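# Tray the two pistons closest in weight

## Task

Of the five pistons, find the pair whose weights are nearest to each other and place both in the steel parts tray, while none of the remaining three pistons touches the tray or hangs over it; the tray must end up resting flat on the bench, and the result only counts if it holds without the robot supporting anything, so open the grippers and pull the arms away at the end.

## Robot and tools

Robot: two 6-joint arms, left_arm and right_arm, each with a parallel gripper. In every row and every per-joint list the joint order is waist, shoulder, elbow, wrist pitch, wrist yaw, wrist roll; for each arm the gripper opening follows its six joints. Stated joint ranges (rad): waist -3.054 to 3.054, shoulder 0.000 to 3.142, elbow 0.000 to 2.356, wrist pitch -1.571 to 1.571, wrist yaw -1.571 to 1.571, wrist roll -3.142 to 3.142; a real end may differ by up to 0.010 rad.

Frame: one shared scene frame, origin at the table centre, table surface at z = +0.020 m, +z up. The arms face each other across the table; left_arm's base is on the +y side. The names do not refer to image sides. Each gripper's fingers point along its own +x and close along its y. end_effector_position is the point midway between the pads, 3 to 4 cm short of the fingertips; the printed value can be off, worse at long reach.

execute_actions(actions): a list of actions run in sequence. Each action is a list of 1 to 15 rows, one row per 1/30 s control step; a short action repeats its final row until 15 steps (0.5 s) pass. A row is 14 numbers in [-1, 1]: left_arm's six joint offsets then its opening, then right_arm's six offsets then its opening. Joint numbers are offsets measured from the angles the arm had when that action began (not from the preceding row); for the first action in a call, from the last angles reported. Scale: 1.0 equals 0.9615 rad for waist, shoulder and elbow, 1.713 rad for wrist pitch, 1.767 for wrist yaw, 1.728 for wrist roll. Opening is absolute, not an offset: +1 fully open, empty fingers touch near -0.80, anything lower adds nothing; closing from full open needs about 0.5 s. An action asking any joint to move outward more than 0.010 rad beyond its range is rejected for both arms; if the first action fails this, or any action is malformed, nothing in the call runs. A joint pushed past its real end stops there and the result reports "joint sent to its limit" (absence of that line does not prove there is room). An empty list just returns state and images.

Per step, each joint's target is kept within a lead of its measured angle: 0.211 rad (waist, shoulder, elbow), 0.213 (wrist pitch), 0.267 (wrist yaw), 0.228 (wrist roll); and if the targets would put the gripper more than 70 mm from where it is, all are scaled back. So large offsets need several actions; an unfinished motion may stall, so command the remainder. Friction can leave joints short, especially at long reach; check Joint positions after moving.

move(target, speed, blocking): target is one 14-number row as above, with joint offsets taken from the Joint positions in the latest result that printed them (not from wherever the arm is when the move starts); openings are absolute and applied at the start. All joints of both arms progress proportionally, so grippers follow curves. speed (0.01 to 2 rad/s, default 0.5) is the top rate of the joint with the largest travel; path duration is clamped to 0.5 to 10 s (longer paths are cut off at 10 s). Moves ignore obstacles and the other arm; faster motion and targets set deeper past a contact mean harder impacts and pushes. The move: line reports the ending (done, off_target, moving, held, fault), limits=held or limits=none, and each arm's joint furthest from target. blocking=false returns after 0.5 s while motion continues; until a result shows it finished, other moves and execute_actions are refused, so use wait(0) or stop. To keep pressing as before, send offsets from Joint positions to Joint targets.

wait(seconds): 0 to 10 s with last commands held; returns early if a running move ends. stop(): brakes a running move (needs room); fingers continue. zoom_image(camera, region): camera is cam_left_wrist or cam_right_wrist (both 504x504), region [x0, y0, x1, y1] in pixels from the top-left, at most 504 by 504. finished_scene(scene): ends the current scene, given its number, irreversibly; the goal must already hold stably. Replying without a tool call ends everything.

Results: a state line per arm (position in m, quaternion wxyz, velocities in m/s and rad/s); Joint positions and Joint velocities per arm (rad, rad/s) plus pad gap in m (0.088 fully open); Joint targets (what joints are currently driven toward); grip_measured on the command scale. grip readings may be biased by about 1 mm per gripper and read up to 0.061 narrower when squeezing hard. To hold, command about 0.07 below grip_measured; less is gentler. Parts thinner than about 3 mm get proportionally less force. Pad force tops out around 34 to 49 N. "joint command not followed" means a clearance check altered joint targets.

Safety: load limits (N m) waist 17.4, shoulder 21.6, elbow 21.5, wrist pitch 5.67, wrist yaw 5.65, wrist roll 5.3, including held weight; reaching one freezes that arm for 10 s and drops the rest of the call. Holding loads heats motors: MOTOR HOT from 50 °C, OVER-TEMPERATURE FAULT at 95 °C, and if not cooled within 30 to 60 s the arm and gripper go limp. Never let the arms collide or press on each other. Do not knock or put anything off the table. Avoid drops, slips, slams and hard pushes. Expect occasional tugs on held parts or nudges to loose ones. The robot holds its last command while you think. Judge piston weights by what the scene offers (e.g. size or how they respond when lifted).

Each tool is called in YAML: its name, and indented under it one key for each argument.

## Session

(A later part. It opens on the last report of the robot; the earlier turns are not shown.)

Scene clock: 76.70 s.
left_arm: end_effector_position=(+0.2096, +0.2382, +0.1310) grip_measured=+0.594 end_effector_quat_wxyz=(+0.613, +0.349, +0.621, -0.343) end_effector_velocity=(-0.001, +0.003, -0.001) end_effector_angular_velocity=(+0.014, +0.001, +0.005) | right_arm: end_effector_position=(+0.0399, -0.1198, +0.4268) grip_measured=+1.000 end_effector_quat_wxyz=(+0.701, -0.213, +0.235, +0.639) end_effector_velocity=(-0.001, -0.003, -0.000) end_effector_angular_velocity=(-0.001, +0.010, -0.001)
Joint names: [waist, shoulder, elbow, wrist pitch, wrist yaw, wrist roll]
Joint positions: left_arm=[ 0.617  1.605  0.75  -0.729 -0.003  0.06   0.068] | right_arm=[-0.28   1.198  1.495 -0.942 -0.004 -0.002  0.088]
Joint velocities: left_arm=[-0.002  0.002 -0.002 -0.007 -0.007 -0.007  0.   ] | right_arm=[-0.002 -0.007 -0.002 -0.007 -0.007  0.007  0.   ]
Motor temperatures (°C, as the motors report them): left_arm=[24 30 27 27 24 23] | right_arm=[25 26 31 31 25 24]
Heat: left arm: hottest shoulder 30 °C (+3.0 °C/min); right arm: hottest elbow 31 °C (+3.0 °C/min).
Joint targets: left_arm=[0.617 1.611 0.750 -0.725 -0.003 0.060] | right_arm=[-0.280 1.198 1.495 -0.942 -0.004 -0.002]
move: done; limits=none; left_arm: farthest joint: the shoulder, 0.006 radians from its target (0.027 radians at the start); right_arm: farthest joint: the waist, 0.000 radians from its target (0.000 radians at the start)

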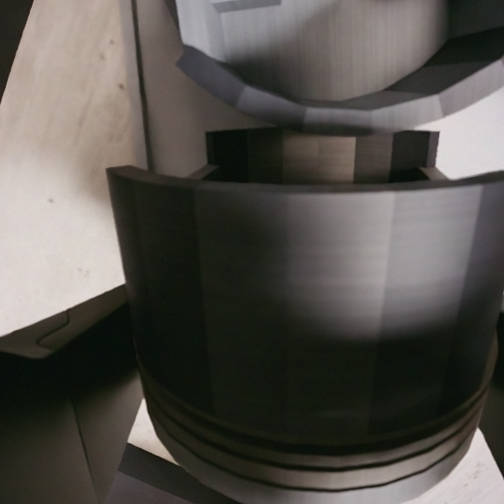

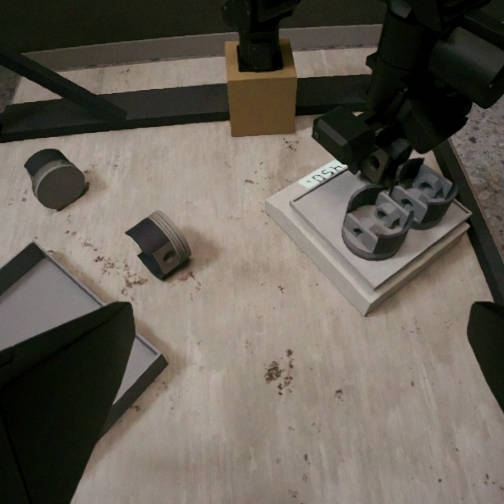

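execute_actions:
  actions:
    - [[0,0,0,0,0,0,0.6,0,0,0,0,0,0,1],[0,0,0,0,0,0,0.63,0,0,0,0,0,0,1],[0,0,0,0,0,0,0.66,0,0,0,0,0,0,1],[0,0,0,0,0,0,0.69,0,0,0,0,0,0,1],[0,0,0,0,0,0,0.72,0,0,0,0,0,0,1],[0,0,0,0,0,0,0.76,0,0,0,0,0,0,1],[0,0,0,0,0,0,0.8,0,0,0,0,0,0,1]]

zoom_image:
  camera: "cam_right_wrist"
  region: [280, 130, 400, 210]

Scene clock: 77.83 s.
left_arm: end_effector_position=(+0.2096, +0.2382, +0.1310) grip_measured=+0.788 end_effector_quat_wxyz=(+0.613, +0.349, +0.621, -0.343) end_effector_velocity=(-0.000, +0.001, -0.001) end_effector_angular_velocity=(+0.002, -0.008, +0.005) | right_arm: end_effector_position=(+0.0399, -0.1198, +0.4268) grip_measured=+1.000 end_effector_quat_wxyz=(+0.701, -0.213, +0.235, +0.639) end_effector_velocity=(-0.001, -0.003, -0.004) end_effector_angular_velocity=(-0.022, +0.001, +0.008)
Joint names: [waist, shoulder, elbow, wrist pitch, wrist yaw, wrist roll]
Joint positions: left_arm=[ 0.617  1.605  0.75  -0.729 -0.003  0.06   0.078] | right_arm=[-0.28   1.198  1.495 -0.942 -0.004 -0.002  0.088]
Joint velocities: left_arm=[-0.002 -0.002 -0.007  0.007 -0.007 -0.007  0.004] | right_arm=[-0.002 -0.002 -0.002 -0.022 -0.007 -0.007  0.   ]
Motor temperatures (°C, as the motors report them): left_arm=[24 30 27 27 24 23] | right_arm=[25 26 31 31 25 24]
Heat: left arm: hottest shoulder 30 °C (+3.0 °C/min); right arm: hottest elbow 31 °C (+3.0 °C/min).
Joint targets: left_arm=[0.617 1.605 0.750 -0.730 -0.003 0.060] | right_arm=[-0.280 1.198 1.495 -0.942 -0.004 -0.002]

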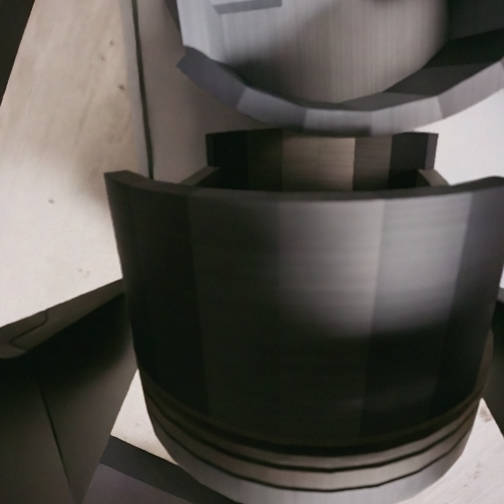

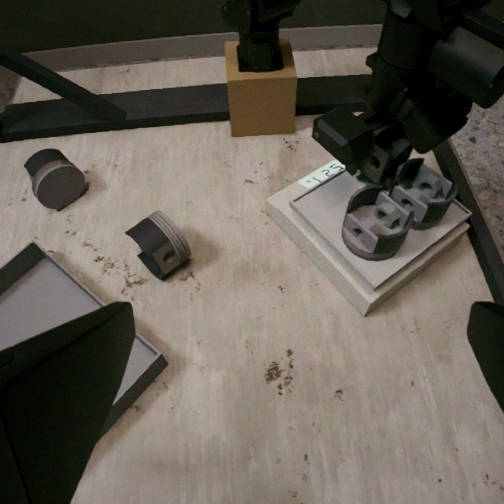

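Region (280, 130, 400, 210) of cam_right_wrist's 504x504 image, scaled by 4.200, with more detail than that image has.

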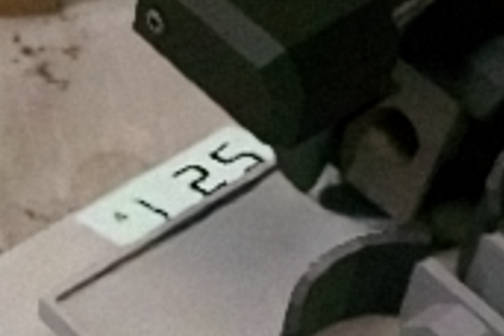

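wait:
  seconds: 0

zoom_image:
  camera: "cam_right_wrist"
  region: [285, 150, 365, 200]

Scene clock: 78.57 s.
left_arm: end_effector_position=(+0.2096, +0.2382, +0.1310) grip_measured=+0.797 end_effector_quat_wxyz=(+0.613, +0.349, +0.621, -0.343) end_effector_velocity=(-0.002, +0.006, -0.001) end_effector_angular_velocity=(+0.035, -0.003, +0.014) | right_arm: end_effector_position=(+0.0399, -0.1198, +0.4268) grip_measured=+1.000 end_effector_quat_wxyz=(+0.701, -0.213, +0.235, +0.639) end_effector_velocity=(-0.002, -0.001, -0.002) end_effector_angular_velocity=(-0.006, +0.011, +0.004)
Joint names: [waist, shoulder, elbow, wrist pitch, wrist yaw, wrist roll]
Joint positions: left_arm=[ 0.617  1.605  0.75  -0.729 -0.003  0.06   0.078] | right_arm=[-0.28   1.198  1.495 -0.942 -0.004 -0.002  0.088]
Joint velocities: left_arm=[-0.007  0.002 -0.002 -0.022 -0.022 -0.022 -0.   ] | right_arm=[ 0.002 -0.002 -0.002 -0.007 -0.007  0.007  0.   ]
Motor temperatures (°C, as the motors report them): left_arm=[24 30 27 27 24 23] | right_arm=[25 26 31 31 25 24]
Heat: left arm: hottest shoulder 30 °C (+3.0 °C/min); right arm: hottest elbow 31 °C (+3.0 °C/min).
Joint targets: left_arm=[0.617 1.605 0.750 -0.730 -0.003 0.060] | right_arm=[-0.280 1.198 1.495 -0.942 -0.004 -0.002]

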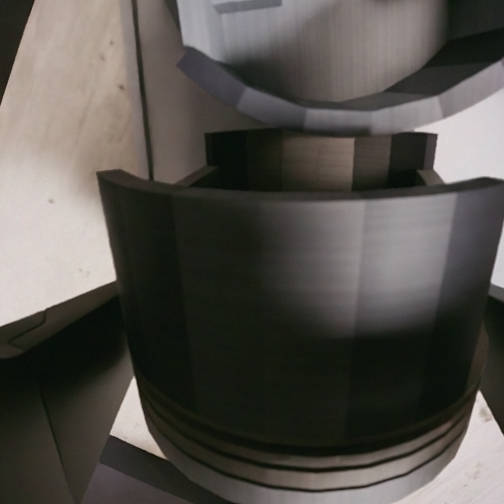

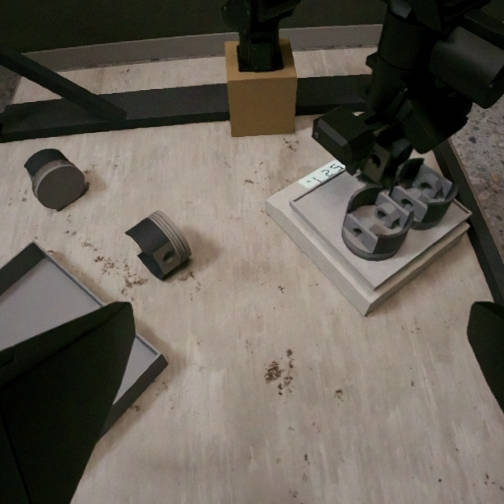

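Region (285, 150, 365, 200) of cam_right_wrist's 504x504 image, scaled by 6.300, with more detail than that image has; it fills the top 315 rows of this view, and the rest is white.

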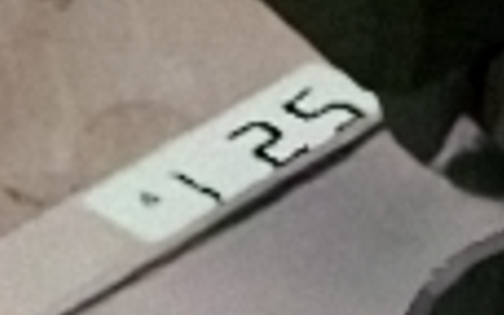

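execute_actions:
  actions:
    - [[0,0,0,0,0,0,0.76,0,0,0,0,0,0,1],[0,0,0,0,0,0,0.72,0,0,0,0,0,0,1],[0,0,0,0,0,0,0.69,0,0,0,0,0,0,1],[0,0,0,0,0,0,0.66,0,0,0,0,0,0,1],[0,0,0,0,0,0,0.63,0,0,0,0,0,0,1],[0,0,0,0,0,0,0.6,0,0,0,0,0,0,1],[0,0,0,0,0,0,0.57,0,0,0,0,0,0,1],[0,0,0,0,0,0,0.54,0,0,0,0,0,0,1],[0,0,0,0,0,0,0.5,0,0,0,0,0,0,1]]

move:
  target: [-0.486,-0.109,0.127,-0.112,0,-0.037,0.5, 0,0,0,0,0,0,1]
  speed: 0.8

Scene clock: 81.60 s.
left_arm: end_effector_position=(+0.2097, +0.2383, +0.1310) grip_measured=+0.598 end_effector_quat_wxyz=(+0.613, +0.349, +0.621, -0.343) end_effector_velocity=(-0.001, +0.002, +0.000) end_effector_angular_velocity=(+0.010, -0.002, +0.034) | right_arm: end_effector_position=(+0.0399, -0.1198, +0.4268) grip_measured=+1.000 end_effector_quat_wxyz=(+0.701, -0.213, +0.235, +0.639) end_effector_velocity=(-0.000, -0.002, -0.002) end_effector_angular_velocity=(-0.007, -0.001, +0.008)
Joint names: [waist, shoulder, elbow, wrist pitch, wrist yaw, wrist roll]
Joint positions: left_arm=[ 0.617  1.605  0.75  -0.729 -0.003  0.06   0.068] | right_arm=[-0.28   1.198  1.495 -0.942 -0.004 -0.002  0.088]
Joint velocities: left_arm=[-0.002 -0.002 -0.002 -0.007 -0.007 -0.037 -0.   ] | right_arm=[-0.002 -0.002 -0.002 -0.007 -0.007 -0.007  0.   ]
Motor temperatures (°C, as the motors report them): left_arm=[24 30 27 27 24 23] | right_arm=[25 26 31 31 25 24]
Heat: left arm: hottest shoulder 30 °C (+3.0 °C/min); right arm: hottest elbow 31 °C (+2.0 °C/min).
Joint targets: left_arm=[0.617 1.605 0.750 -0.729 -0.003 0.060] | right_arm=[-0.280 1.198 1.495 -0.942 -0.004 -0.002]

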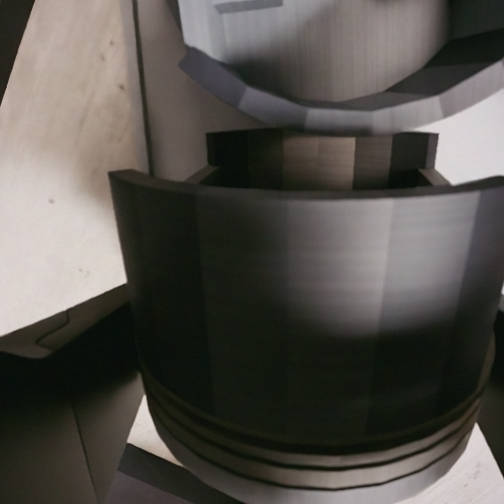

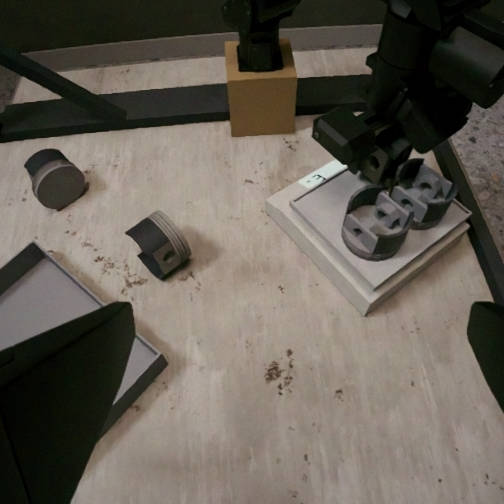

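Scene clock: 82.87 s.
left_arm: end_effector_position=(+0.1107, +0.1967, +0.1745) grip_measured=+0.598 end_effector_quat_wxyz=(+0.535, +0.464, +0.535, -0.461) end_effector_velocity=(-0.002, +0.002, +0.001) end_effector_angular_velocity=(+0.001, +0.008, +0.005) | right_arm: end_effector_position=(+0.0399, -0.1198, +0.4268) grip_measured=+1.000 end_effector_quat_wxyz=(+0.701, -0.213, +0.235, +0.639) end_effector_velocity=(-0.000, -0.002, -0.003) end_effector_angular_velocity=(-0.013, -0.012, +0.017)
Joint names: [waist, shoulder, elbow, wrist pitch, wrist yaw, wrist roll]
Joint positions: left_arm=[ 0.153  1.511  0.856 -0.919 -0.003 -0.001  0.068] | right_arm=[-0.28   1.198  1.495 -0.942 -0.004 -0.002  0.088]
Joint velocities: left_arm=[-0.002 -0.007 -0.002 -0.007  0.007 -0.007  0.   ] | right_arm=[-0.002 -0.002 -0.007 -0.007 -0.007 -0.022  0.   ]
Motor temperatures (°C, as the motors report them): left_arm=[24 30 27 27 24 23] | right_arm=[25 26 31 31 25 24]
Heat: left arm: hottest shoulder 30 °C (+3.0 °C/min); right arm: hottest elbow 31 °C (+3.0 °C/min).
Joint targets: left_arm=[0.150 1.500 0.872 -0.921 -0.003 -0.004] | right_arm=[-0.280 1.198 1.495 -0.942 -0.004 -0.002]
move: off_target (left_arm); limits=none; left_arm: farthest joint: the elbow, 0.016 radians from its target (0.122 radians at the start); right_arm: farthest joint: the waist, 0.000 radians from its target (0.000 radians at the start)

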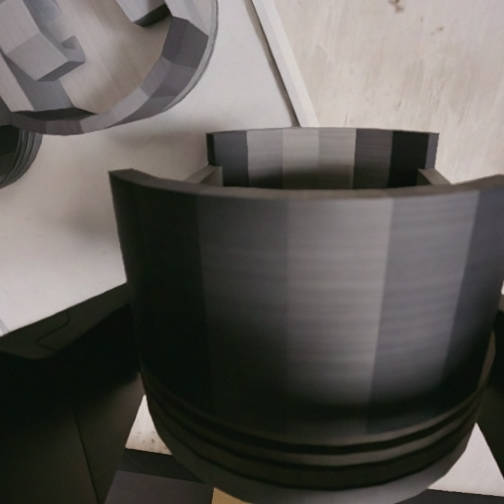

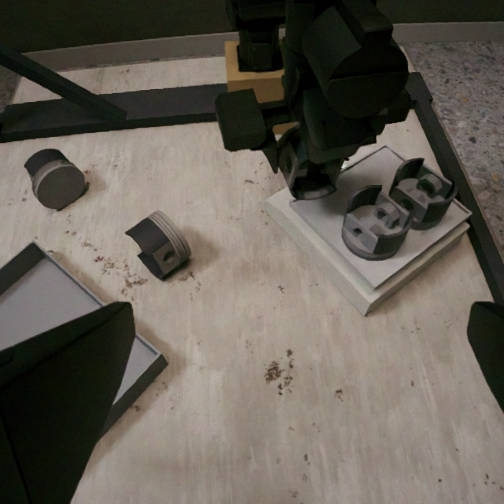

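move:
  target: [-0.952,0.786,0.906,-0.061,0,0,0.5, 0,0,0,0,0,0,1]
  speed: 0.9

Scene clock: 85.17 s.
left_arm: end_effector_position=(-0.2217, +0.1218, +0.1392) grip_measured=+0.598 end_effector_quat_wxyz=(+0.275, +0.652, +0.275, -0.651) end_effector_velocity=(+0.002, +0.002, -0.004) end_effector_angular_velocity=(+0.007, -0.017, +0.005) | right_arm: end_effector_position=(+0.0399, -0.1198, +0.4268) grip_measured=+1.000 end_effector_quat_wxyz=(+0.701, -0.213, +0.235, +0.639) end_effector_velocity=(+0.001, -0.002, -0.002) end_effector_angular_velocity=(-0.007, -0.001, +0.003)
Joint names: [waist, shoulder, elbow, wrist pitch, wrist yaw, wrist roll]
Joint positions: left_arm=[-0.763  2.261  1.71  -1.021 -0.    -0.001  0.068] | right_arm=[-0.28   1.198  1.495 -0.942 -0.004 -0.002  0.088]
Joint velocities: left_arm=[-0.002  0.007 -0.002 -0.007 -0.007 -0.007 -0.   ] | right_arm=[-0.007 -0.002 -0.002 -0.007 -0.007 -0.007  0.   ]
Motor temperatures (°C, as the motors report them): left_arm=[24 30 28 27 24 23] | right_arm=[25 26 31 31 25 24]
Heat: left arm: hottest shoulder 30 °C (+3.0 °C/min); right arm: hottest elbow 31 °C (+3.0 °C/min).
Joint targets: left_arm=[-0.763 2.267 1.727 -1.023 -0.003 -0.001] | right_arm=[-0.280 1.198 1.495 -0.942 -0.004 -0.002]
move: off_target (left_arm); limits=none; left_arm: farthest joint: the elbow, 0.017 radians from its target (0.871 radians at the start); right_arm: farthest joint: the waist, 0.000 radians from its target (0.000 radians at the start)

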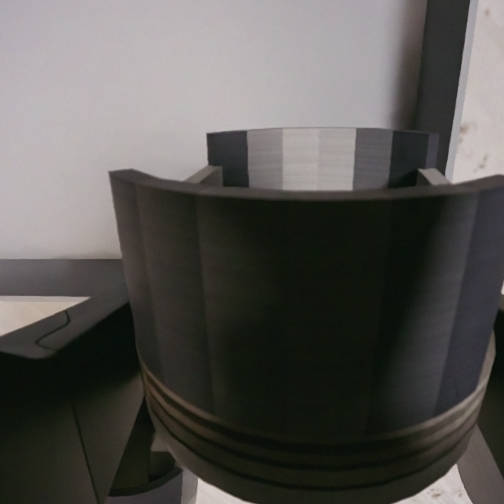

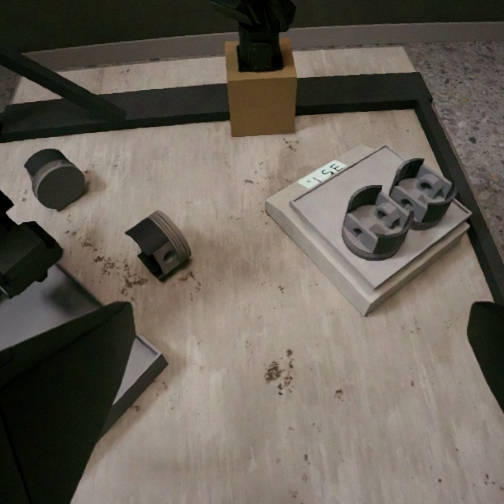

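move:
  target: [0.04,0.146,-0.023,0.0886,0,0.02,0.5, 0,0,0,0,0,0,1]
  speed: 0.25

Scene clock: 86.80 s.
left_arm: end_effector_position=(-0.2176, +0.1030, +0.0790) grip_measured=+0.598 end_effector_quat_wxyz=(+0.277, +0.652, +0.278, -0.649) end_effector_velocity=(-0.000, +0.003, +0.000) end_effector_angular_velocity=(+0.010, +0.000, +0.020) | right_arm: end_effector_position=(+0.0399, -0.1198, +0.4268) grip_measured=+1.000 end_effector_quat_wxyz=(+0.701, -0.213, +0.235, +0.639) end_effector_velocity=(-0.000, -0.002, +0.000) end_effector_angular_velocity=(-0.001, +0.010, -0.001)
Joint names: [waist, shoulder, elbow, wrist pitch, wrist yaw, wrist roll]
Joint positions: left_arm=[-0.726  2.397  1.694 -0.872 -0.     0.03   0.068] | right_arm=[-0.28   1.198  1.495 -0.942 -0.004 -0.002  0.088]
Joint velocities: left_arm=[-0.002 -0.002 -0.002 -0.007  0.007 -0.022  0.   ] | right_arm=[-0.002 -0.002  0.002 -0.007 -0.007  0.007  0.   ]
Motor temperatures (°C, as the motors report them): left_arm=[24 30 28 27 24 23] | right_arm=[25 26 31 32 25 24]
Heat: left arm: hottest shoulder 30 °C (+3.0 °C/min); right arm: hottest wrist pitch 32 °C (+4.0 °C/min).
Joint targets: left_arm=[-0.724 2.401 1.687 -0.869 -0.000 0.033] | right_arm=[-0.280 1.198 1.495 -0.942 -0.004 -0.002]
move: done; limits=none; left_arm: farthest joint: the elbow, 0.006 radians from its target (0.022 radians at the start); right_arm: farthest joint: the waist, 0.000 radians from its target (0.000 radians at the start)

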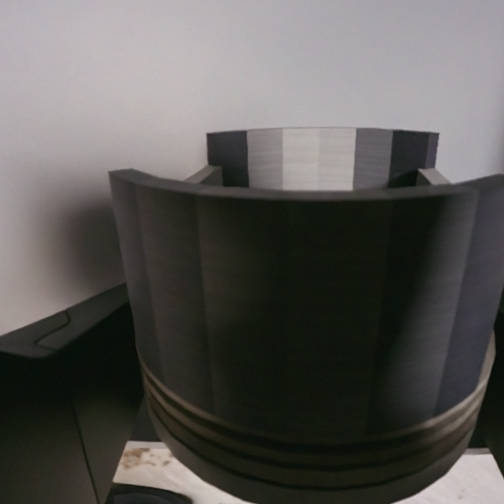

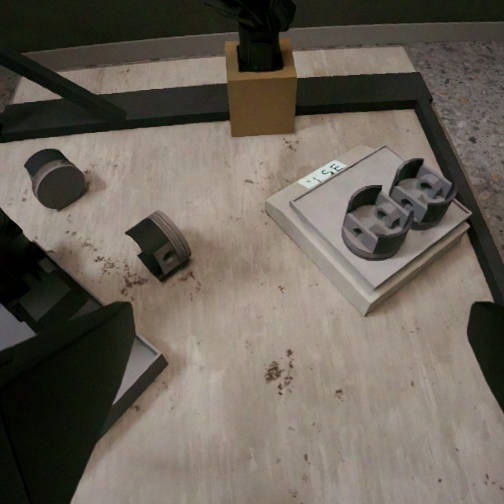

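execute_actions:
  actions:
    - [[0,0.004,0,0,0,0,0.5,0,0,0,0,0,0,1],[0,0.007,0,0,0,0,0.5,0,0,0,0,0,0,1],[0,0.01,0,0,0,0,0.5,0,0,0,0,0,0,1],[0,0.012,0,0.002,0,0,0.5,0,0,0,0,0,0,1],[0,0.014,0,0.004,0,0,0.5,0,0,0,0,0,0,1],[0,0.016,0,0.005,0,0,0.5,0,0,0,0,0,0,1],[0,0.017,0,0.006,0,0,0.5,0,0,0,0,0,0,1]]

Scene clock: 87.77 s.
left_arm: end_effector_position=(-0.2178, +0.1028, +0.0772) grip_measured=+0.598 end_effector_quat_wxyz=(+0.277, +0.652, +0.277, -0.649) end_effector_velocity=(-0.002, +0.001, +0.004) end_effector_angular_velocity=(-0.007, -0.004, -0.000) | right_arm: end_effector_position=(+0.0399, -0.1198, +0.4268) grip_measured=+1.000 end_effector_quat_wxyz=(+0.701, -0.213, +0.235, +0.639) end_effector_velocity=(-0.000, +0.000, +0.003) end_effector_angular_velocity=(+0.012, -0.003, +0.008)
Joint names: [waist, shoulder, elbow, wrist pitch, wrist yaw, wrist roll]
Joint positions: left_arm=[-0.726  2.401  1.694 -0.868 -0.     0.03   0.068] | right_arm=[-0.28   1.198  1.495 -0.942 -0.004 -0.002  0.088]
Joint velocities: left_arm=[-0.007 -0.007  0.002 -0.007 -0.007 -0.007 -0.   ] | right_arm=[-0.002 -0.002  0.002  0.007 -0.007 -0.007  0.   ]
Motor temperatures (°C, as the motors report them): left_arm=[24 31 28 27 24 23] | right_arm=[25 26 31 32 25 24]
Heat: left arm: hottest shoulder 31 °C (+4.0 °C/min); right arm: hottest wrist pitch 32 °C (+4.0 °C/min).
Joint targets: left_arm=[-0.726 2.413 1.694 -0.862 -0.000 0.030] | right_arm=[-0.280 1.198 1.495 -0.942 -0.004 -0.002]

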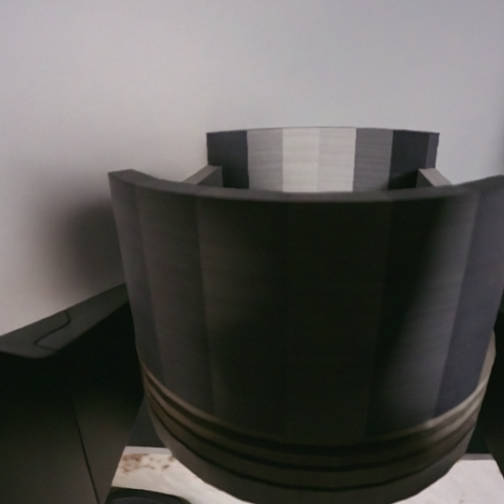

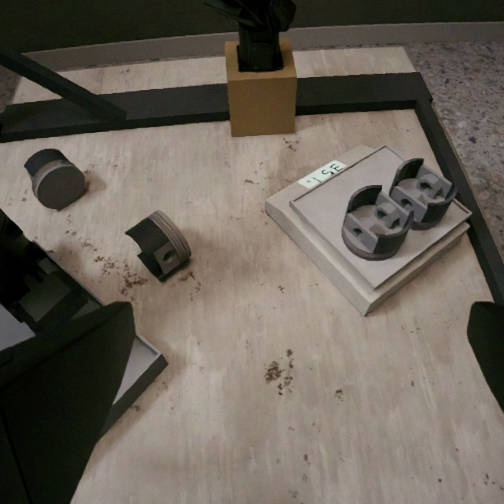

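execute_actions:
  actions:
    - [[0,0,0,0,0,0,0.6,0,0,0,0,0,0,1],[0,0,0,0,0,0,0.64,0,0,0,0,0,0,1],[0,0,0,0,0,0,0.68,0,0,0,0,0,0,1],[0,0,0,0,0,0,0.74,0,0,0,0,0,0,1],[0,0,0,0,0,0,0.8,0,0,0,0,0,0,1],[0,0,0,0,0,0,0.86,0,0,0,0,0,0,1],[0,0,0,0,0,0,0.9,0,0,0,0,0,0,1],[0,-0.01,0,-0.004,0,0,0.9,0,0,0,0,0,0,1],[0,-0.02,0,-0.01,0,0,0.9,0,0,0,0,0,0,1],[0,-0.035,0,-0.018,0,0,0.9,0,0,0,0,0,0,1],[0,-0.05,0,-0.027,0,0,0.9,0,0,0,0,0,0,1],[0,-0.07,0,-0.038,0,0,0.9,0,0,0,0,0,0,1],[0,-0.09,0,-0.05,0,0,0.9,0,0,0,0,0,0,1],[0,-0.11,0,-0.06,0,0,0.9,0,0,0,0,0,0,1],[0,-0.13,0,-0.07,0,0,0.9,0,0,0,0,0,0,1]]

Scene clock: 90.17 s.
left_arm: end_effector_position=(-0.2121, +0.1091, +0.0985) grip_measured=+0.885 end_effector_quat_wxyz=(+0.273, +0.659, +0.281, -0.642) end_effector_velocity=(+0.016, +0.015, +0.219) end_effector_angular_velocity=(-0.096, +0.057, +0.004) | right_arm: end_effector_position=(+0.0399, -0.1198, +0.4268) grip_measured=+1.000 end_effector_quat_wxyz=(+0.701, -0.213, +0.235, +0.639) end_effector_velocity=(+0.003, -0.004, -0.004) end_effector_angular_velocity=(-0.024, -0.020, +0.000)
Joint names: [waist, shoulder, elbow, wrist pitch, wrist yaw, wrist roll]
Joint positions: left_arm=[-0.726  2.35   1.694 -0.94  -0.     0.03   0.082] | right_arm=[-0.28   1.198  1.495 -0.942 -0.004 -0.002  0.088]
Joint velocities: left_arm=[-0.002 -0.53  -0.002 -0.418 -0.022 -0.007  0.006] | right_arm=[-0.007 -0.002 -0.002 -0.022  0.007 -0.022  0.   ]
Motor temperatures (°C, as the motors report them): left_arm=[24 31 28 27 24 23] | right_arm=[25 26 32 32 25 24]
Heat: left arm: hottest shoulder 31 °C (+4.0 °C/min); right arm: hottest elbow 32 °C (+4.0 °C/min).
Joint targets: left_arm=[-0.726 2.276 1.694 -0.987 -0.000 0.030] | right_arm=[-0.280 1.198 1.495 -0.942 -0.004 -0.002]

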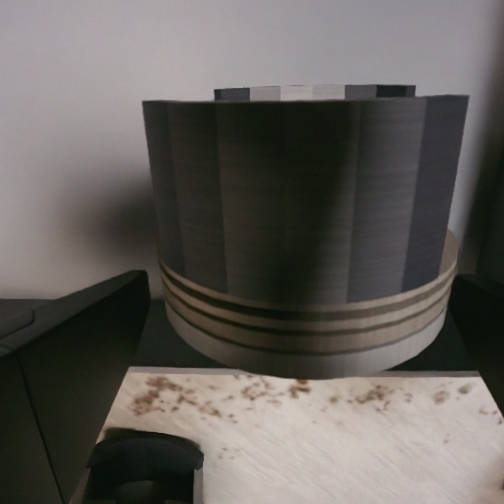

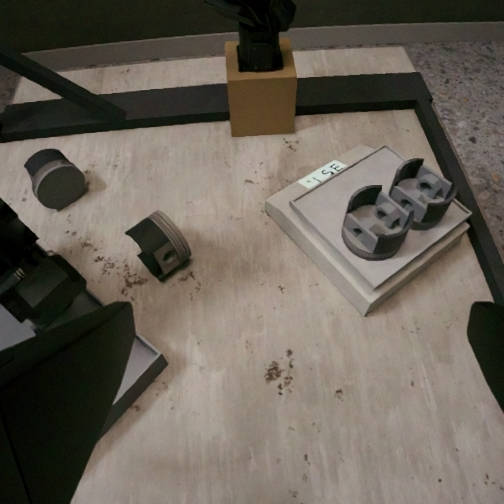

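move:
  target: [0.242,-0.629,-0.679,0.0425,0,0.242,1, 0,0,0,0,0,0,1]
  speed: 1.0

Scene clock: 91.87 s.
left_arm: end_effector_position=(-0.0655, +0.1714, +0.1599) grip_measured=+0.989 end_effector_quat_wxyz=(+0.216, +0.674, +0.216, -0.673) end_effector_velocity=(+0.002, +0.004, -0.001) end_effector_angular_velocity=(+0.014, +0.000, +0.024) | right_arm: end_effector_position=(+0.0399, -0.1198, +0.4268) grip_measured=+1.000 end_effector_quat_wxyz=(+0.701, -0.213, +0.235, +0.639) end_effector_velocity=(-0.001, -0.002, -0.006) end_effector_angular_velocity=(-0.026, +0.013, -0.001)
Joint names: [waist, shoulder, elbow, wrist pitch, wrist yaw, wrist roll]
Joint positions: left_arm=[-0.496  1.754  1.053 -0.87  -0.     0.445  0.087] | right_arm=[-0.28   1.198  1.495 -0.942 -0.004 -0.002  0.088]
Joint velocities: left_arm=[ 0.002 -0.002 -0.007 -0.007  0.007 -0.022 -0.   ] | right_arm=[-0.002  0.002 -0.002 -0.022 -0.007  0.007  0.   ]
Motor temperatures (°C, as the motors report them): left_arm=[24 32 28 27 24 23] | right_arm=[25 26 32 32 25 24]
Heat: left arm: hottest shoulder 32 °C (+5.0 °C/min); right arm: hottest elbow 32 °C (+4.0 °C/min).
Joint targets: left_arm=[-0.493 1.746 1.041 -0.867 -0.000 0.448] | right_arm=[-0.280 1.198 1.495 -0.942 -0.004 -0.002]
move: off_target (left_arm); limits=none; left_arm: farthest joint: the elbow, 0.012 radians from its target (0.653 radians at the start); right_arm: farthest joint: the waist, 0.000 radians from its target (0.000 radians at the start)

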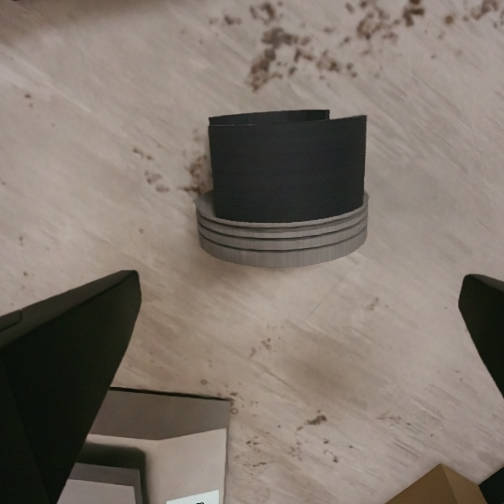

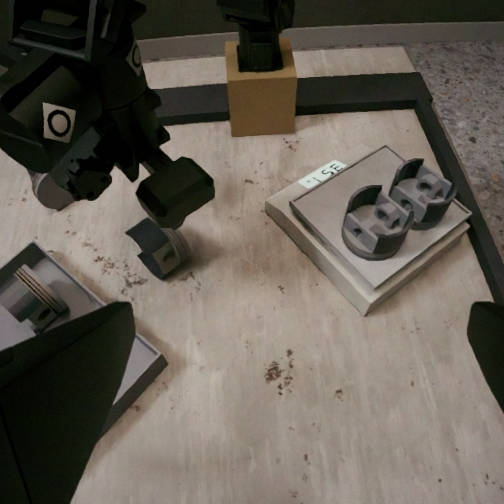

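move:
  target: [0.017,0.242,-0.154,0.2137,0,-0.017,1, 0,0,0,0,0,0,1]
  speed: 0.55

execute_actions:
  actions:
    - [[0,0,0,0,0,0,0.92,0,0,0,0,0,0,1],[0,0,0,0,0,0,0.86,0,0,0,0,0,0,1],[0,0,0,0,0,0,0.8,0,0,0,0,0,0,1],[0,0,0,0,0,0,0.76,0,0,0,0,0,0,1],[0,0,0,0,0,0,0.72,0,0,0,0,0,0,1],[0,0,0,0,0,0,0.69,0,0,0,0,0,0,1],[0,0,0,0,0,0,0.66,0,0,0,0,0,0,1],[0,0,0,0,0,0,0.63,0,0,0,0,0,0,1],[0,0,0,0,0,0,0.6,0,0,0,0,0,0,1],[0,0,0,0,0,0,0.57,0,0,0,0,0,0,1],[0,0,0,0,0,0,0.54,0,0,0,0,0,0,1],[0,0,0,0,0,0,0.5,0,0,0,0,0,0,1]]

Scene clock: 93.90 s.
left_arm: end_effector_position=(-0.0630, +0.1675, +0.0700) grip_measured=+0.989 end_effector_quat_wxyz=(+0.229, +0.669, +0.229, -0.669) end_effector_velocity=(-0.000, -0.001, +0.000) end_effector_angular_velocity=(-0.010, -0.003, +0.005) | right_arm: end_effector_position=(+0.0399, -0.1198, +0.4268) grip_measured=+1.000 end_effector_quat_wxyz=(+0.701, -0.213, +0.235, +0.639) end_effector_velocity=(+0.001, -0.002, -0.002) end_effector_angular_velocity=(-0.007, -0.001, +0.003)
Joint names: [waist, shoulder, elbow, wrist pitch, wrist yaw, wrist roll]
Joint positions: left_arm=[-0.482  1.978  0.915 -0.507 -0.     0.419  0.087] | right_arm=[-0.28   1.198  1.495 -0.942 -0.004 -0.002  0.088]
Joint velocities: left_arm=[-0.002 -0.002 -0.002  0.007 -0.007 -0.007 -0.   ] | right_arm=[-0.007 -0.002 -0.002 -0.007 -0.007 -0.007  0.   ]
Motor temperatures (°C, as the motors report them): left_arm=[24 32 28 27 24 23] | right_arm=[25 26 32 32 25 24]
Heat: left arm: hottest shoulder 32 °C (+5.0 °C/min); right arm: hottest elbow 32 °C (+4.0 °C/min).
Joint targets: left_arm=[-0.480 1.987 0.905 -0.504 -0.000 0.416] | right_arm=[-0.280 1.198 1.495 -0.942 -0.004 -0.002]
move: done; limits=none; left_arm: farthest joint: the elbow, 0.010 radians from its target (0.148 radians at the start); right_arm: farthest joint: the waist, 0.000 radians from its target (0.000 radians at the start)

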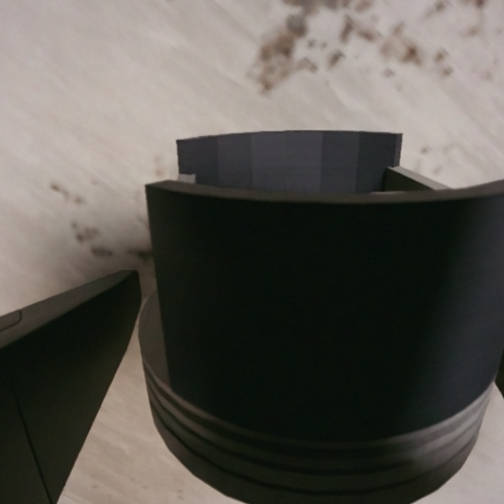

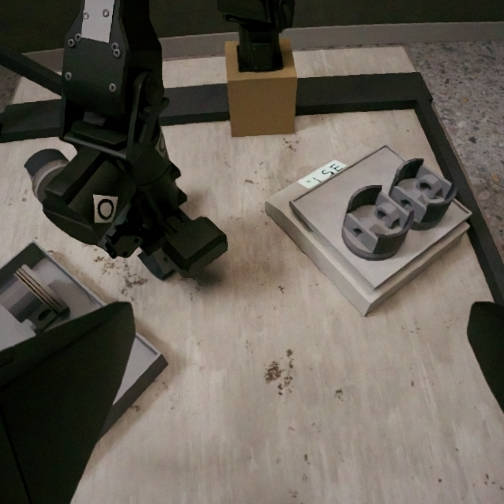

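Scene clock: 94.40 s.
left_arm: end_effector_position=(-0.0631, +0.1676, +0.0700) grip_measured=+0.596 end_effector_quat_wxyz=(+0.229, +0.669, +0.229, -0.669) end_effector_velocity=(-0.002, +0.003, +0.000) end_effector_angular_velocity=(+0.010, +0.003, -0.015) | right_arm: end_effector_position=(+0.0399, -0.1198, +0.4268) grip_measured=+1.000 end_effector_quat_wxyz=(+0.701, -0.213, +0.235, +0.639) end_effector_velocity=(-0.000, -0.002, -0.002) end_effector_angular_velocity=(-0.007, -0.001, +0.008)
Joint names: [waist, shoulder, elbow, wrist pitch, wrist yaw, wrist roll]
Joint positions: left_arm=[-0.483  1.978  0.915 -0.507 -0.     0.419  0.068] | right_arm=[-0.28   1.198  1.495 -0.942 -0.004 -0.002  0.088]
Joint velocities: left_arm=[-0.007 -0.002 -0.002 -0.007  0.007  0.007 -0.   ] | right_arm=[-0.002 -0.002 -0.002 -0.007 -0.007 -0.007  0.   ]
Motor temperatures (°C, as the motors report them): left_arm=[24 32 28 27 24 23] | right_arm=[25 26 32 32 25 24]
Heat: left arm: hottest shoulder 32 °C (+5.1 °C/min); right arm: hottest elbow 32 °C (+4.1 °C/min).
Joint targets: left_arm=[-0.483 1.978 0.915 -0.507 -0.001 0.419] | right_arm=[-0.280 1.198 1.495 -0.942 -0.004 -0.002]

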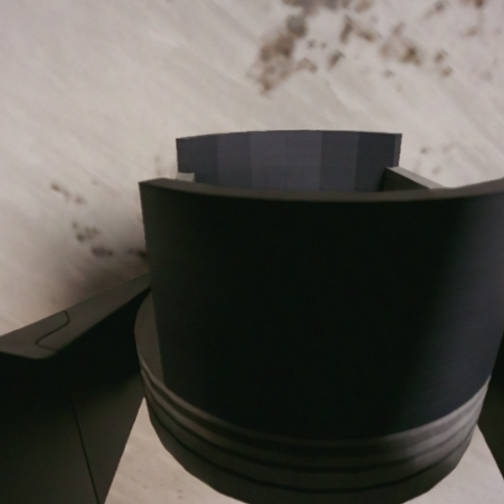

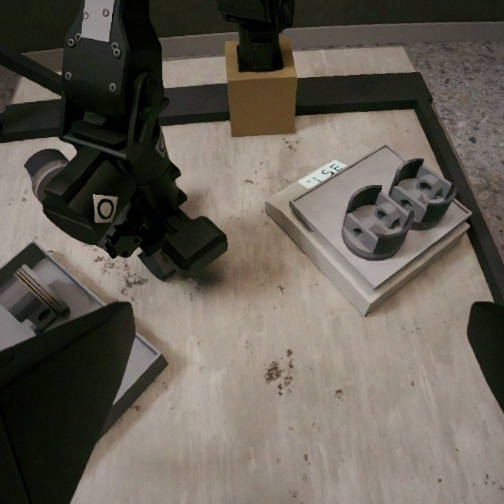

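move:
  target: [0.346,-0.52,-0.156,-0.204,0,-0.127,0.5, 0,0,0,0,0,0,1]
  speed: 0.9

move:
  target: [0.804,0.078,0,0.04,0,-0.084,0.5, 0,0,0,0,0,0,1]
  speed: 0.9

Scene clock: 96.40 s.
left_arm: end_effector_position=(+0.0409, +0.2088, +0.1602) grip_measured=+0.596 end_effector_quat_wxyz=(+0.401, +0.582, +0.401, -0.582) end_effector_velocity=(+0.001, +0.000, -0.000) end_effector_angular_velocity=(-0.008, -0.006, +0.005) | right_arm: end_effector_position=(+0.0399, -0.1198, +0.4268) grip_measured=+1.000 end_effector_quat_wxyz=(+0.701, -0.213, +0.235, +0.639) end_effector_velocity=(-0.001, -0.001, -0.002) end_effector_angular_velocity=(-0.007, +0.008, +0.015)
Joint names: [waist, shoulder, elbow, wrist pitch, wrist yaw, wrist roll]
Joint positions: left_arm=[-0.153  1.489  0.773 -0.854 -0.     0.202  0.068] | right_arm=[-0.28   1.198  1.495 -0.942 -0.004 -0.002  0.088]
Joint velocities: left_arm=[-0.002 -0.007 -0.007  0.007 -0.007 -0.007 -0.   ] | right_arm=[-0.007 -0.002 -0.002 -0.007 -0.022 -0.007  0.   ]
Motor temperatures (°C, as the motors report them): left_arm=[24 32 27 27 24 23] | right_arm=[25 26 32 32 25 24]
Heat: left arm: hottest shoulder 32 °C (+5.1 °C/min); right arm: hottest elbow 32 °C (+3.1 °C/min).
Joint targets: left_arm=[-0.150 1.478 0.765 -0.857 -0.000 0.199] | right_arm=[-0.280 1.198 1.495 -0.942 -0.004 -0.002]
move: off_target (left_arm); limits=none; left_arm: farthest joint: the shoulder, 0.011 radians from its target (0.500 radians at the start); right_arm: farthest joint: the waist, 0.000 radians from its target (0.000 radians at the start)

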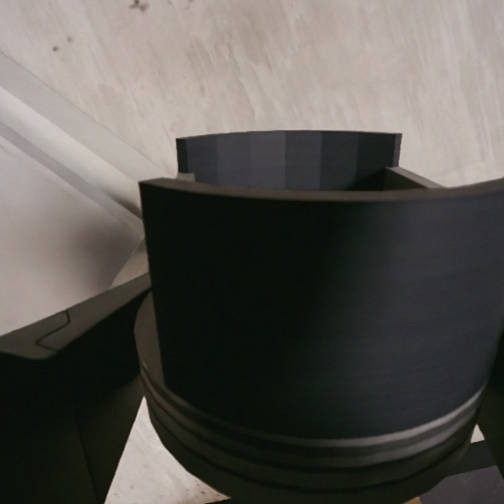

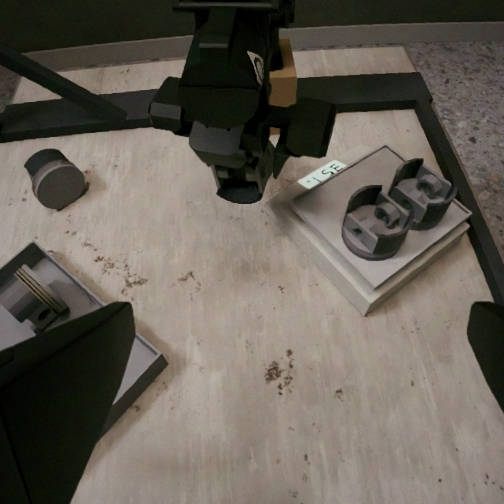

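Scene clock: 97.97 s.
left_arm: end_effector_position=(+0.2090, +0.2386, +0.1453) grip_measured=+0.596 end_effector_quat_wxyz=(+0.615, +0.348, +0.618, -0.345) end_effector_velocity=(-0.000, +0.003, -0.001) end_effector_angular_velocity=(+0.014, +0.001, -0.020) | right_arm: end_effector_position=(+0.0399, -0.1198, +0.4268) grip_measured=+1.000 end_effector_quat_wxyz=(+0.701, -0.213, +0.235, +0.639) end_effector_velocity=(+0.003, -0.004, -0.002) end_effector_angular_velocity=(-0.019, -0.020, +0.000)
Joint names: [waist, shoulder, elbow, wrist pitch, wrist yaw, wrist roll]
Joint positions: left_arm=[ 0.617  1.561  0.773 -0.789 -0.001  0.061  0.068] | right_arm=[-0.28   1.198  1.495 -0.942 -0.004 -0.002  0.088]
Joint velocities: left_arm=[ 0.002  0.002 -0.002 -0.007 -0.007  0.022 -0.   ] | right_arm=[-0.007 -0.002  0.002 -0.022  0.007 -0.022  0.   ]
Motor temperatures (°C, as the motors report them): left_arm=[24 31 27 27 24 23] | right_arm=[25 26 32 32 25 24]
Heat: left arm: hottest shoulder 31 °C (+3.0 °C/min); right arm: hottest elbow 32 °C (+3.0 °C/min).
Joint targets: left_arm=[0.620 1.564 0.773 -0.786 -0.000 0.057] | right_arm=[-0.280 1.198 1.495 -0.942 -0.004 -0.002]
move: done; limits=none; left_arm: farthest joint: the wrist roll, 0.004 radians from its target (0.146 radians at the start); right_arm: farthest joint: the waist, 0.000 radians from its target (0.000 radians at the start)

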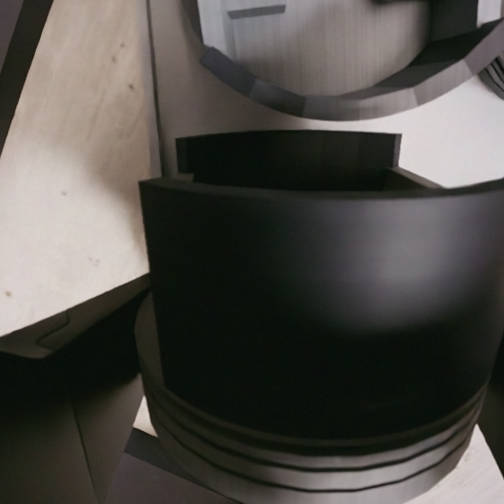

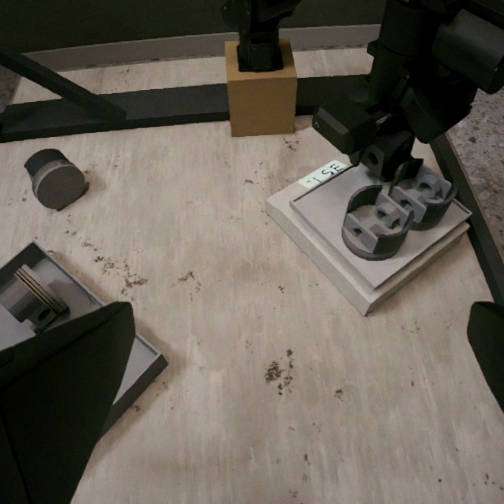

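move:
  target: [0,0.049,-0.028,0.034,0,0,0.5, 0,0,0,0,0,0,1]
  speed: 0.12

Scene clock: 99.30 s.
left_arm: end_effector_position=(+0.2097, +0.2376, +0.1319) grip_measured=+0.596 end_effector_quat_wxyz=(+0.612, +0.349, +0.621, -0.344) end_effector_velocity=(-0.001, -0.002, -0.000) end_effector_angular_velocity=(-0.010, +0.002, +0.005) | right_arm: end_effector_position=(+0.0399, -0.1198, +0.4268) grip_measured=+1.000 end_effector_quat_wxyz=(+0.701, -0.213, +0.235, +0.639) end_effector_velocity=(+0.002, -0.002, -0.003) end_effector_angular_velocity=(-0.012, +0.003, -0.013)
Joint names: [waist, shoulder, elbow, wrist pitch, wrist yaw, wrist roll]
Joint positions: left_arm=[ 0.617  1.605  0.754 -0.734 -0.001  0.061  0.068] | right_arm=[-0.28   1.198  1.495 -0.942 -0.004 -0.002  0.088]
Joint velocities: left_arm=[-0.002 -0.002 -0.002  0.007  0.007 -0.007 -0.   ] | right_arm=[-0.002 -0.002 -0.007 -0.007  0.007  0.007  0.   ]
Motor temperatures (°C, as the motors report them): left_arm=[24 31 27 27 24 23] | right_arm=[25 26 32 32 25 24]
Heat: left arm: hottest shoulder 31 °C (+3.0 °C/min); right arm: hottest elbow 32 °C (+3.0 °C/min).
Joint targets: left_arm=[0.617 1.608 0.746 -0.730 -0.001 0.061] | right_arm=[-0.280 1.198 1.495 -0.942 -0.004 -0.002]
move: done; limits=none; left_arm: farthest joint: the elbow, 0.008 radians from its target (0.027 radians at the start); right_arm: farthest joint: the waist, 0.000 radians from its target (0.000 radians at the start)

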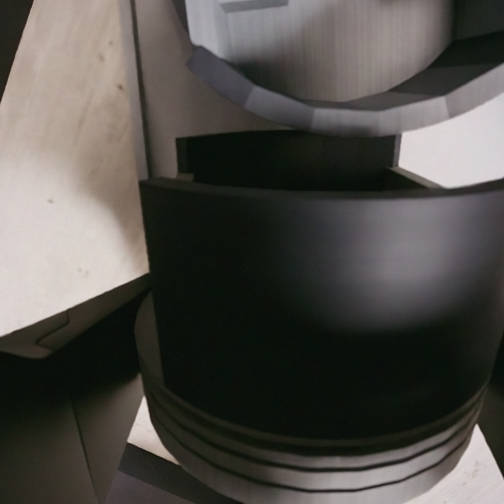

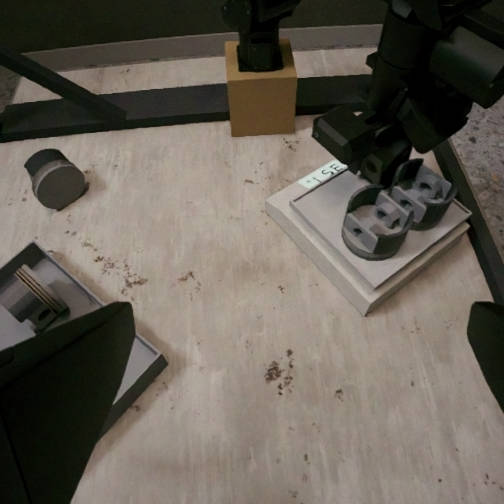

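execute_actions:
  actions:
    - [[0,0.005,0,0,0,0,0.5,0,0,0,0,0,0,1],[0,0.009,0,0,0,0,0.5,0,0,0,0,0,0,1],[0,0.012,0,0,0,0,0.5,0,0,0,0,0,0,1],[0,0.014,0,0,0,0,0.5,0,0,0,0,0,0,1],[0,0.014,0,0,0,0,0.5,0,0,0,0,0,0,1],[0,0.014,0,0,0,0,0.58,0,0,0,0,0,0,1],[0,0.014,0,0,0,0,0.62,0,0,0,0,0,0,1],[0,0.012,0,0,0,0,0.65,0,0,0,0,0,0,1],[0,0.01,0,0,0,0,0.68,0,0,0,0,0,0,1],[0,0.01,0,0,0,0,0.72,0,0,0,0,0,0,1],[0,0.01,0,0,0,0,0.76,0,0,0,0,0,0,1],[0,0.01,0,0,0,0,0.8,0,0,0,0,0,0,1],[0,0.01,0,0,0,0,0.84,0,0,0,0,0,0,1]]

move:
  target: [0,-0.2,0.12,-0.17,0,0,0.84, 0,0,0,0,0,0,1]
  speed: 0.6

zoom_image:
  camera: "cam_right_wrist"
  region: [270, 120, 480, 280]

Scene clock: 100.53 s.
left_arm: end_effector_position=(+0.2094, +0.2380, +0.1310) grip_measured=+0.779 end_effector_quat_wxyz=(+0.611, +0.349, +0.622, -0.343) end_effector_velocity=(-0.001, +0.002, +0.001) end_effector_angular_velocity=(+0.006, -0.005, +0.019) | right_arm: end_effector_position=(+0.0399, -0.1198, +0.4268) grip_measured=+1.000 end_effector_quat_wxyz=(+0.701, -0.213, +0.235, +0.639) end_effector_velocity=(-0.000, -0.000, -0.001) end_effector_angular_velocity=(-0.007, -0.001, +0.008)
Joint names: [waist, shoulder, elbow, wrist pitch, wrist yaw, wrist roll]
Joint positions: left_arm=[ 0.617  1.609  0.753 -0.733 -0.001  0.061  0.077] | right_arm=[-0.28   1.198  1.495 -0.942 -0.004 -0.002  0.088]
Joint velocities: left_arm=[-0.002 -0.007 -0.002 -0.007 -0.007 -0.022  0.028] | right_arm=[-0.002  0.002  0.002 -0.007 -0.007 -0.007  0.   ]
Motor temperatures (°C, as the motors report them): left_arm=[24 31 27 27 24 23] | right_arm=[25 26 32 32 25 24]
Heat: left arm: hottest shoulder 31 °C (+3.0 °C/min); right arm: hottest elbow 32 °C (+3.0 °C/min).
Joint targets: left_arm=[0.617 1.614 0.754 -0.733 -0.001 0.061] | right_arm=[-0.280 1.198 1.495 -0.942 -0.004 -0.002]

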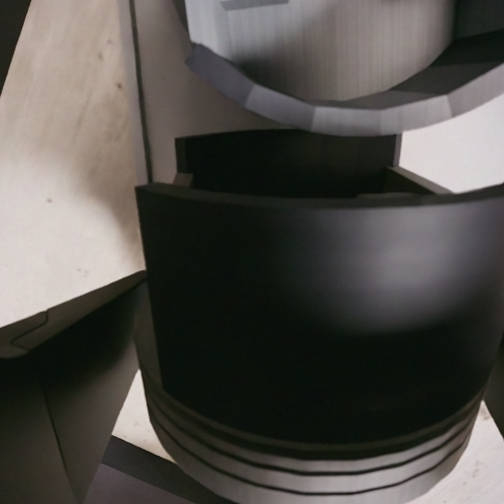

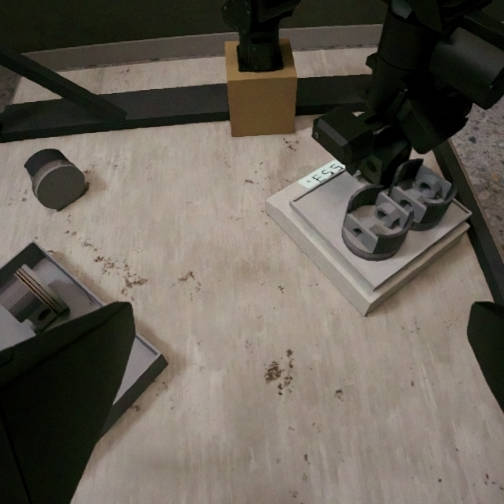

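Scene clock: 101.67 s.
left_arm: end_effector_position=(+0.2004, +0.2510, +0.1929) grip_measured=+0.837 end_effector_quat_wxyz=(+0.611, +0.349, +0.622, -0.343) end_effector_velocity=(-0.004, +0.006, +0.001) end_effector_angular_velocity=(+0.030, +0.012, +0.019) | right_arm: end_effector_position=(+0.0399, -0.1198, +0.4268) grip_measured=+1.000 end_effector_quat_wxyz=(+0.701, -0.213, +0.235, +0.639) end_effector_velocity=(-0.002, +0.001, +0.001) end_effector_angular_velocity=(+0.009, +0.018, +0.011)
Joint names: [waist, shoulder, elbow, wrist pitch, wrist yaw, wrist roll]
Joint positions: left_arm=[ 0.617  1.423  0.856 -1.021 -0.001  0.061  0.08 ] | right_arm=[-0.28   1.198  1.495 -0.942 -0.004 -0.002  0.088]
Joint velocities: left_arm=[-0.002 -0.002  0.002 -0.037 -0.007 -0.022 -0.   ] | right_arm=[-0.002 -0.002 -0.002  0.007 -0.022  0.007  0.   ]
Motor temperatures (°C, as the motors report them): left_arm=[24 31 27 27 24 23] | right_arm=[25 26 32 32 25 24]
Heat: left arm: hottest shoulder 31 °C (+3.0 °C/min); right arm: hottest elbow 32 °C (+3.0 °C/min).
Joint targets: left_arm=[0.617 1.417 0.869 -1.024 -0.001 0.061] | right_arm=[-0.280 1.198 1.495 -0.942 -0.004 -0.002]
move: off_target (left_arm); limits=none; left_arm: farthest joint: the elbow, 0.012 radians from its target (0.115 radians at the start); right_arm: farthest joint: the waist, 0.000 radians from its target (0.000 radians at the start)

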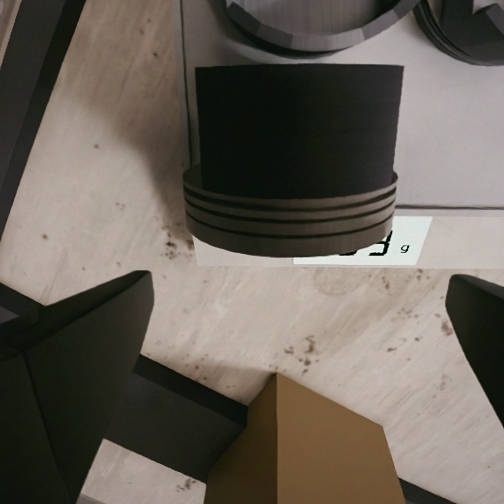

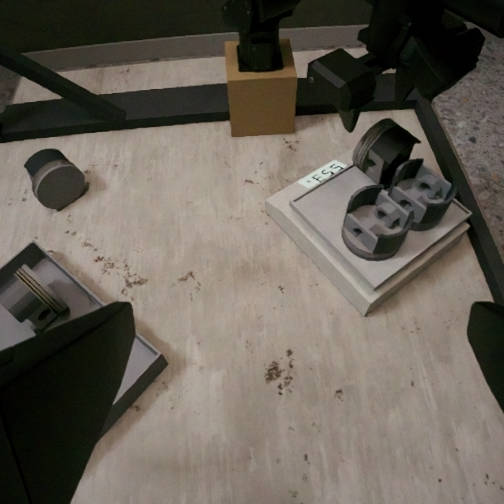

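Region (270, 120, 480, 280) of cam_right_wrist's 504x504 image, scaled by 2.400, with more detail than that image has; it fills the top 384 rows of this view, and the rest is white.

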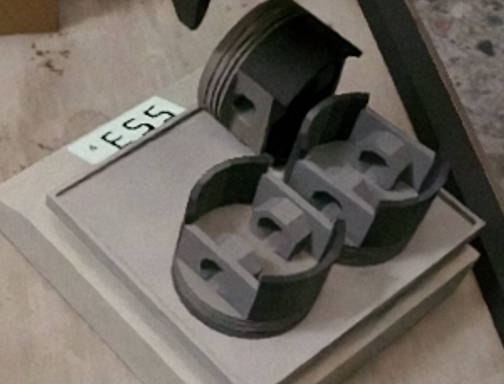

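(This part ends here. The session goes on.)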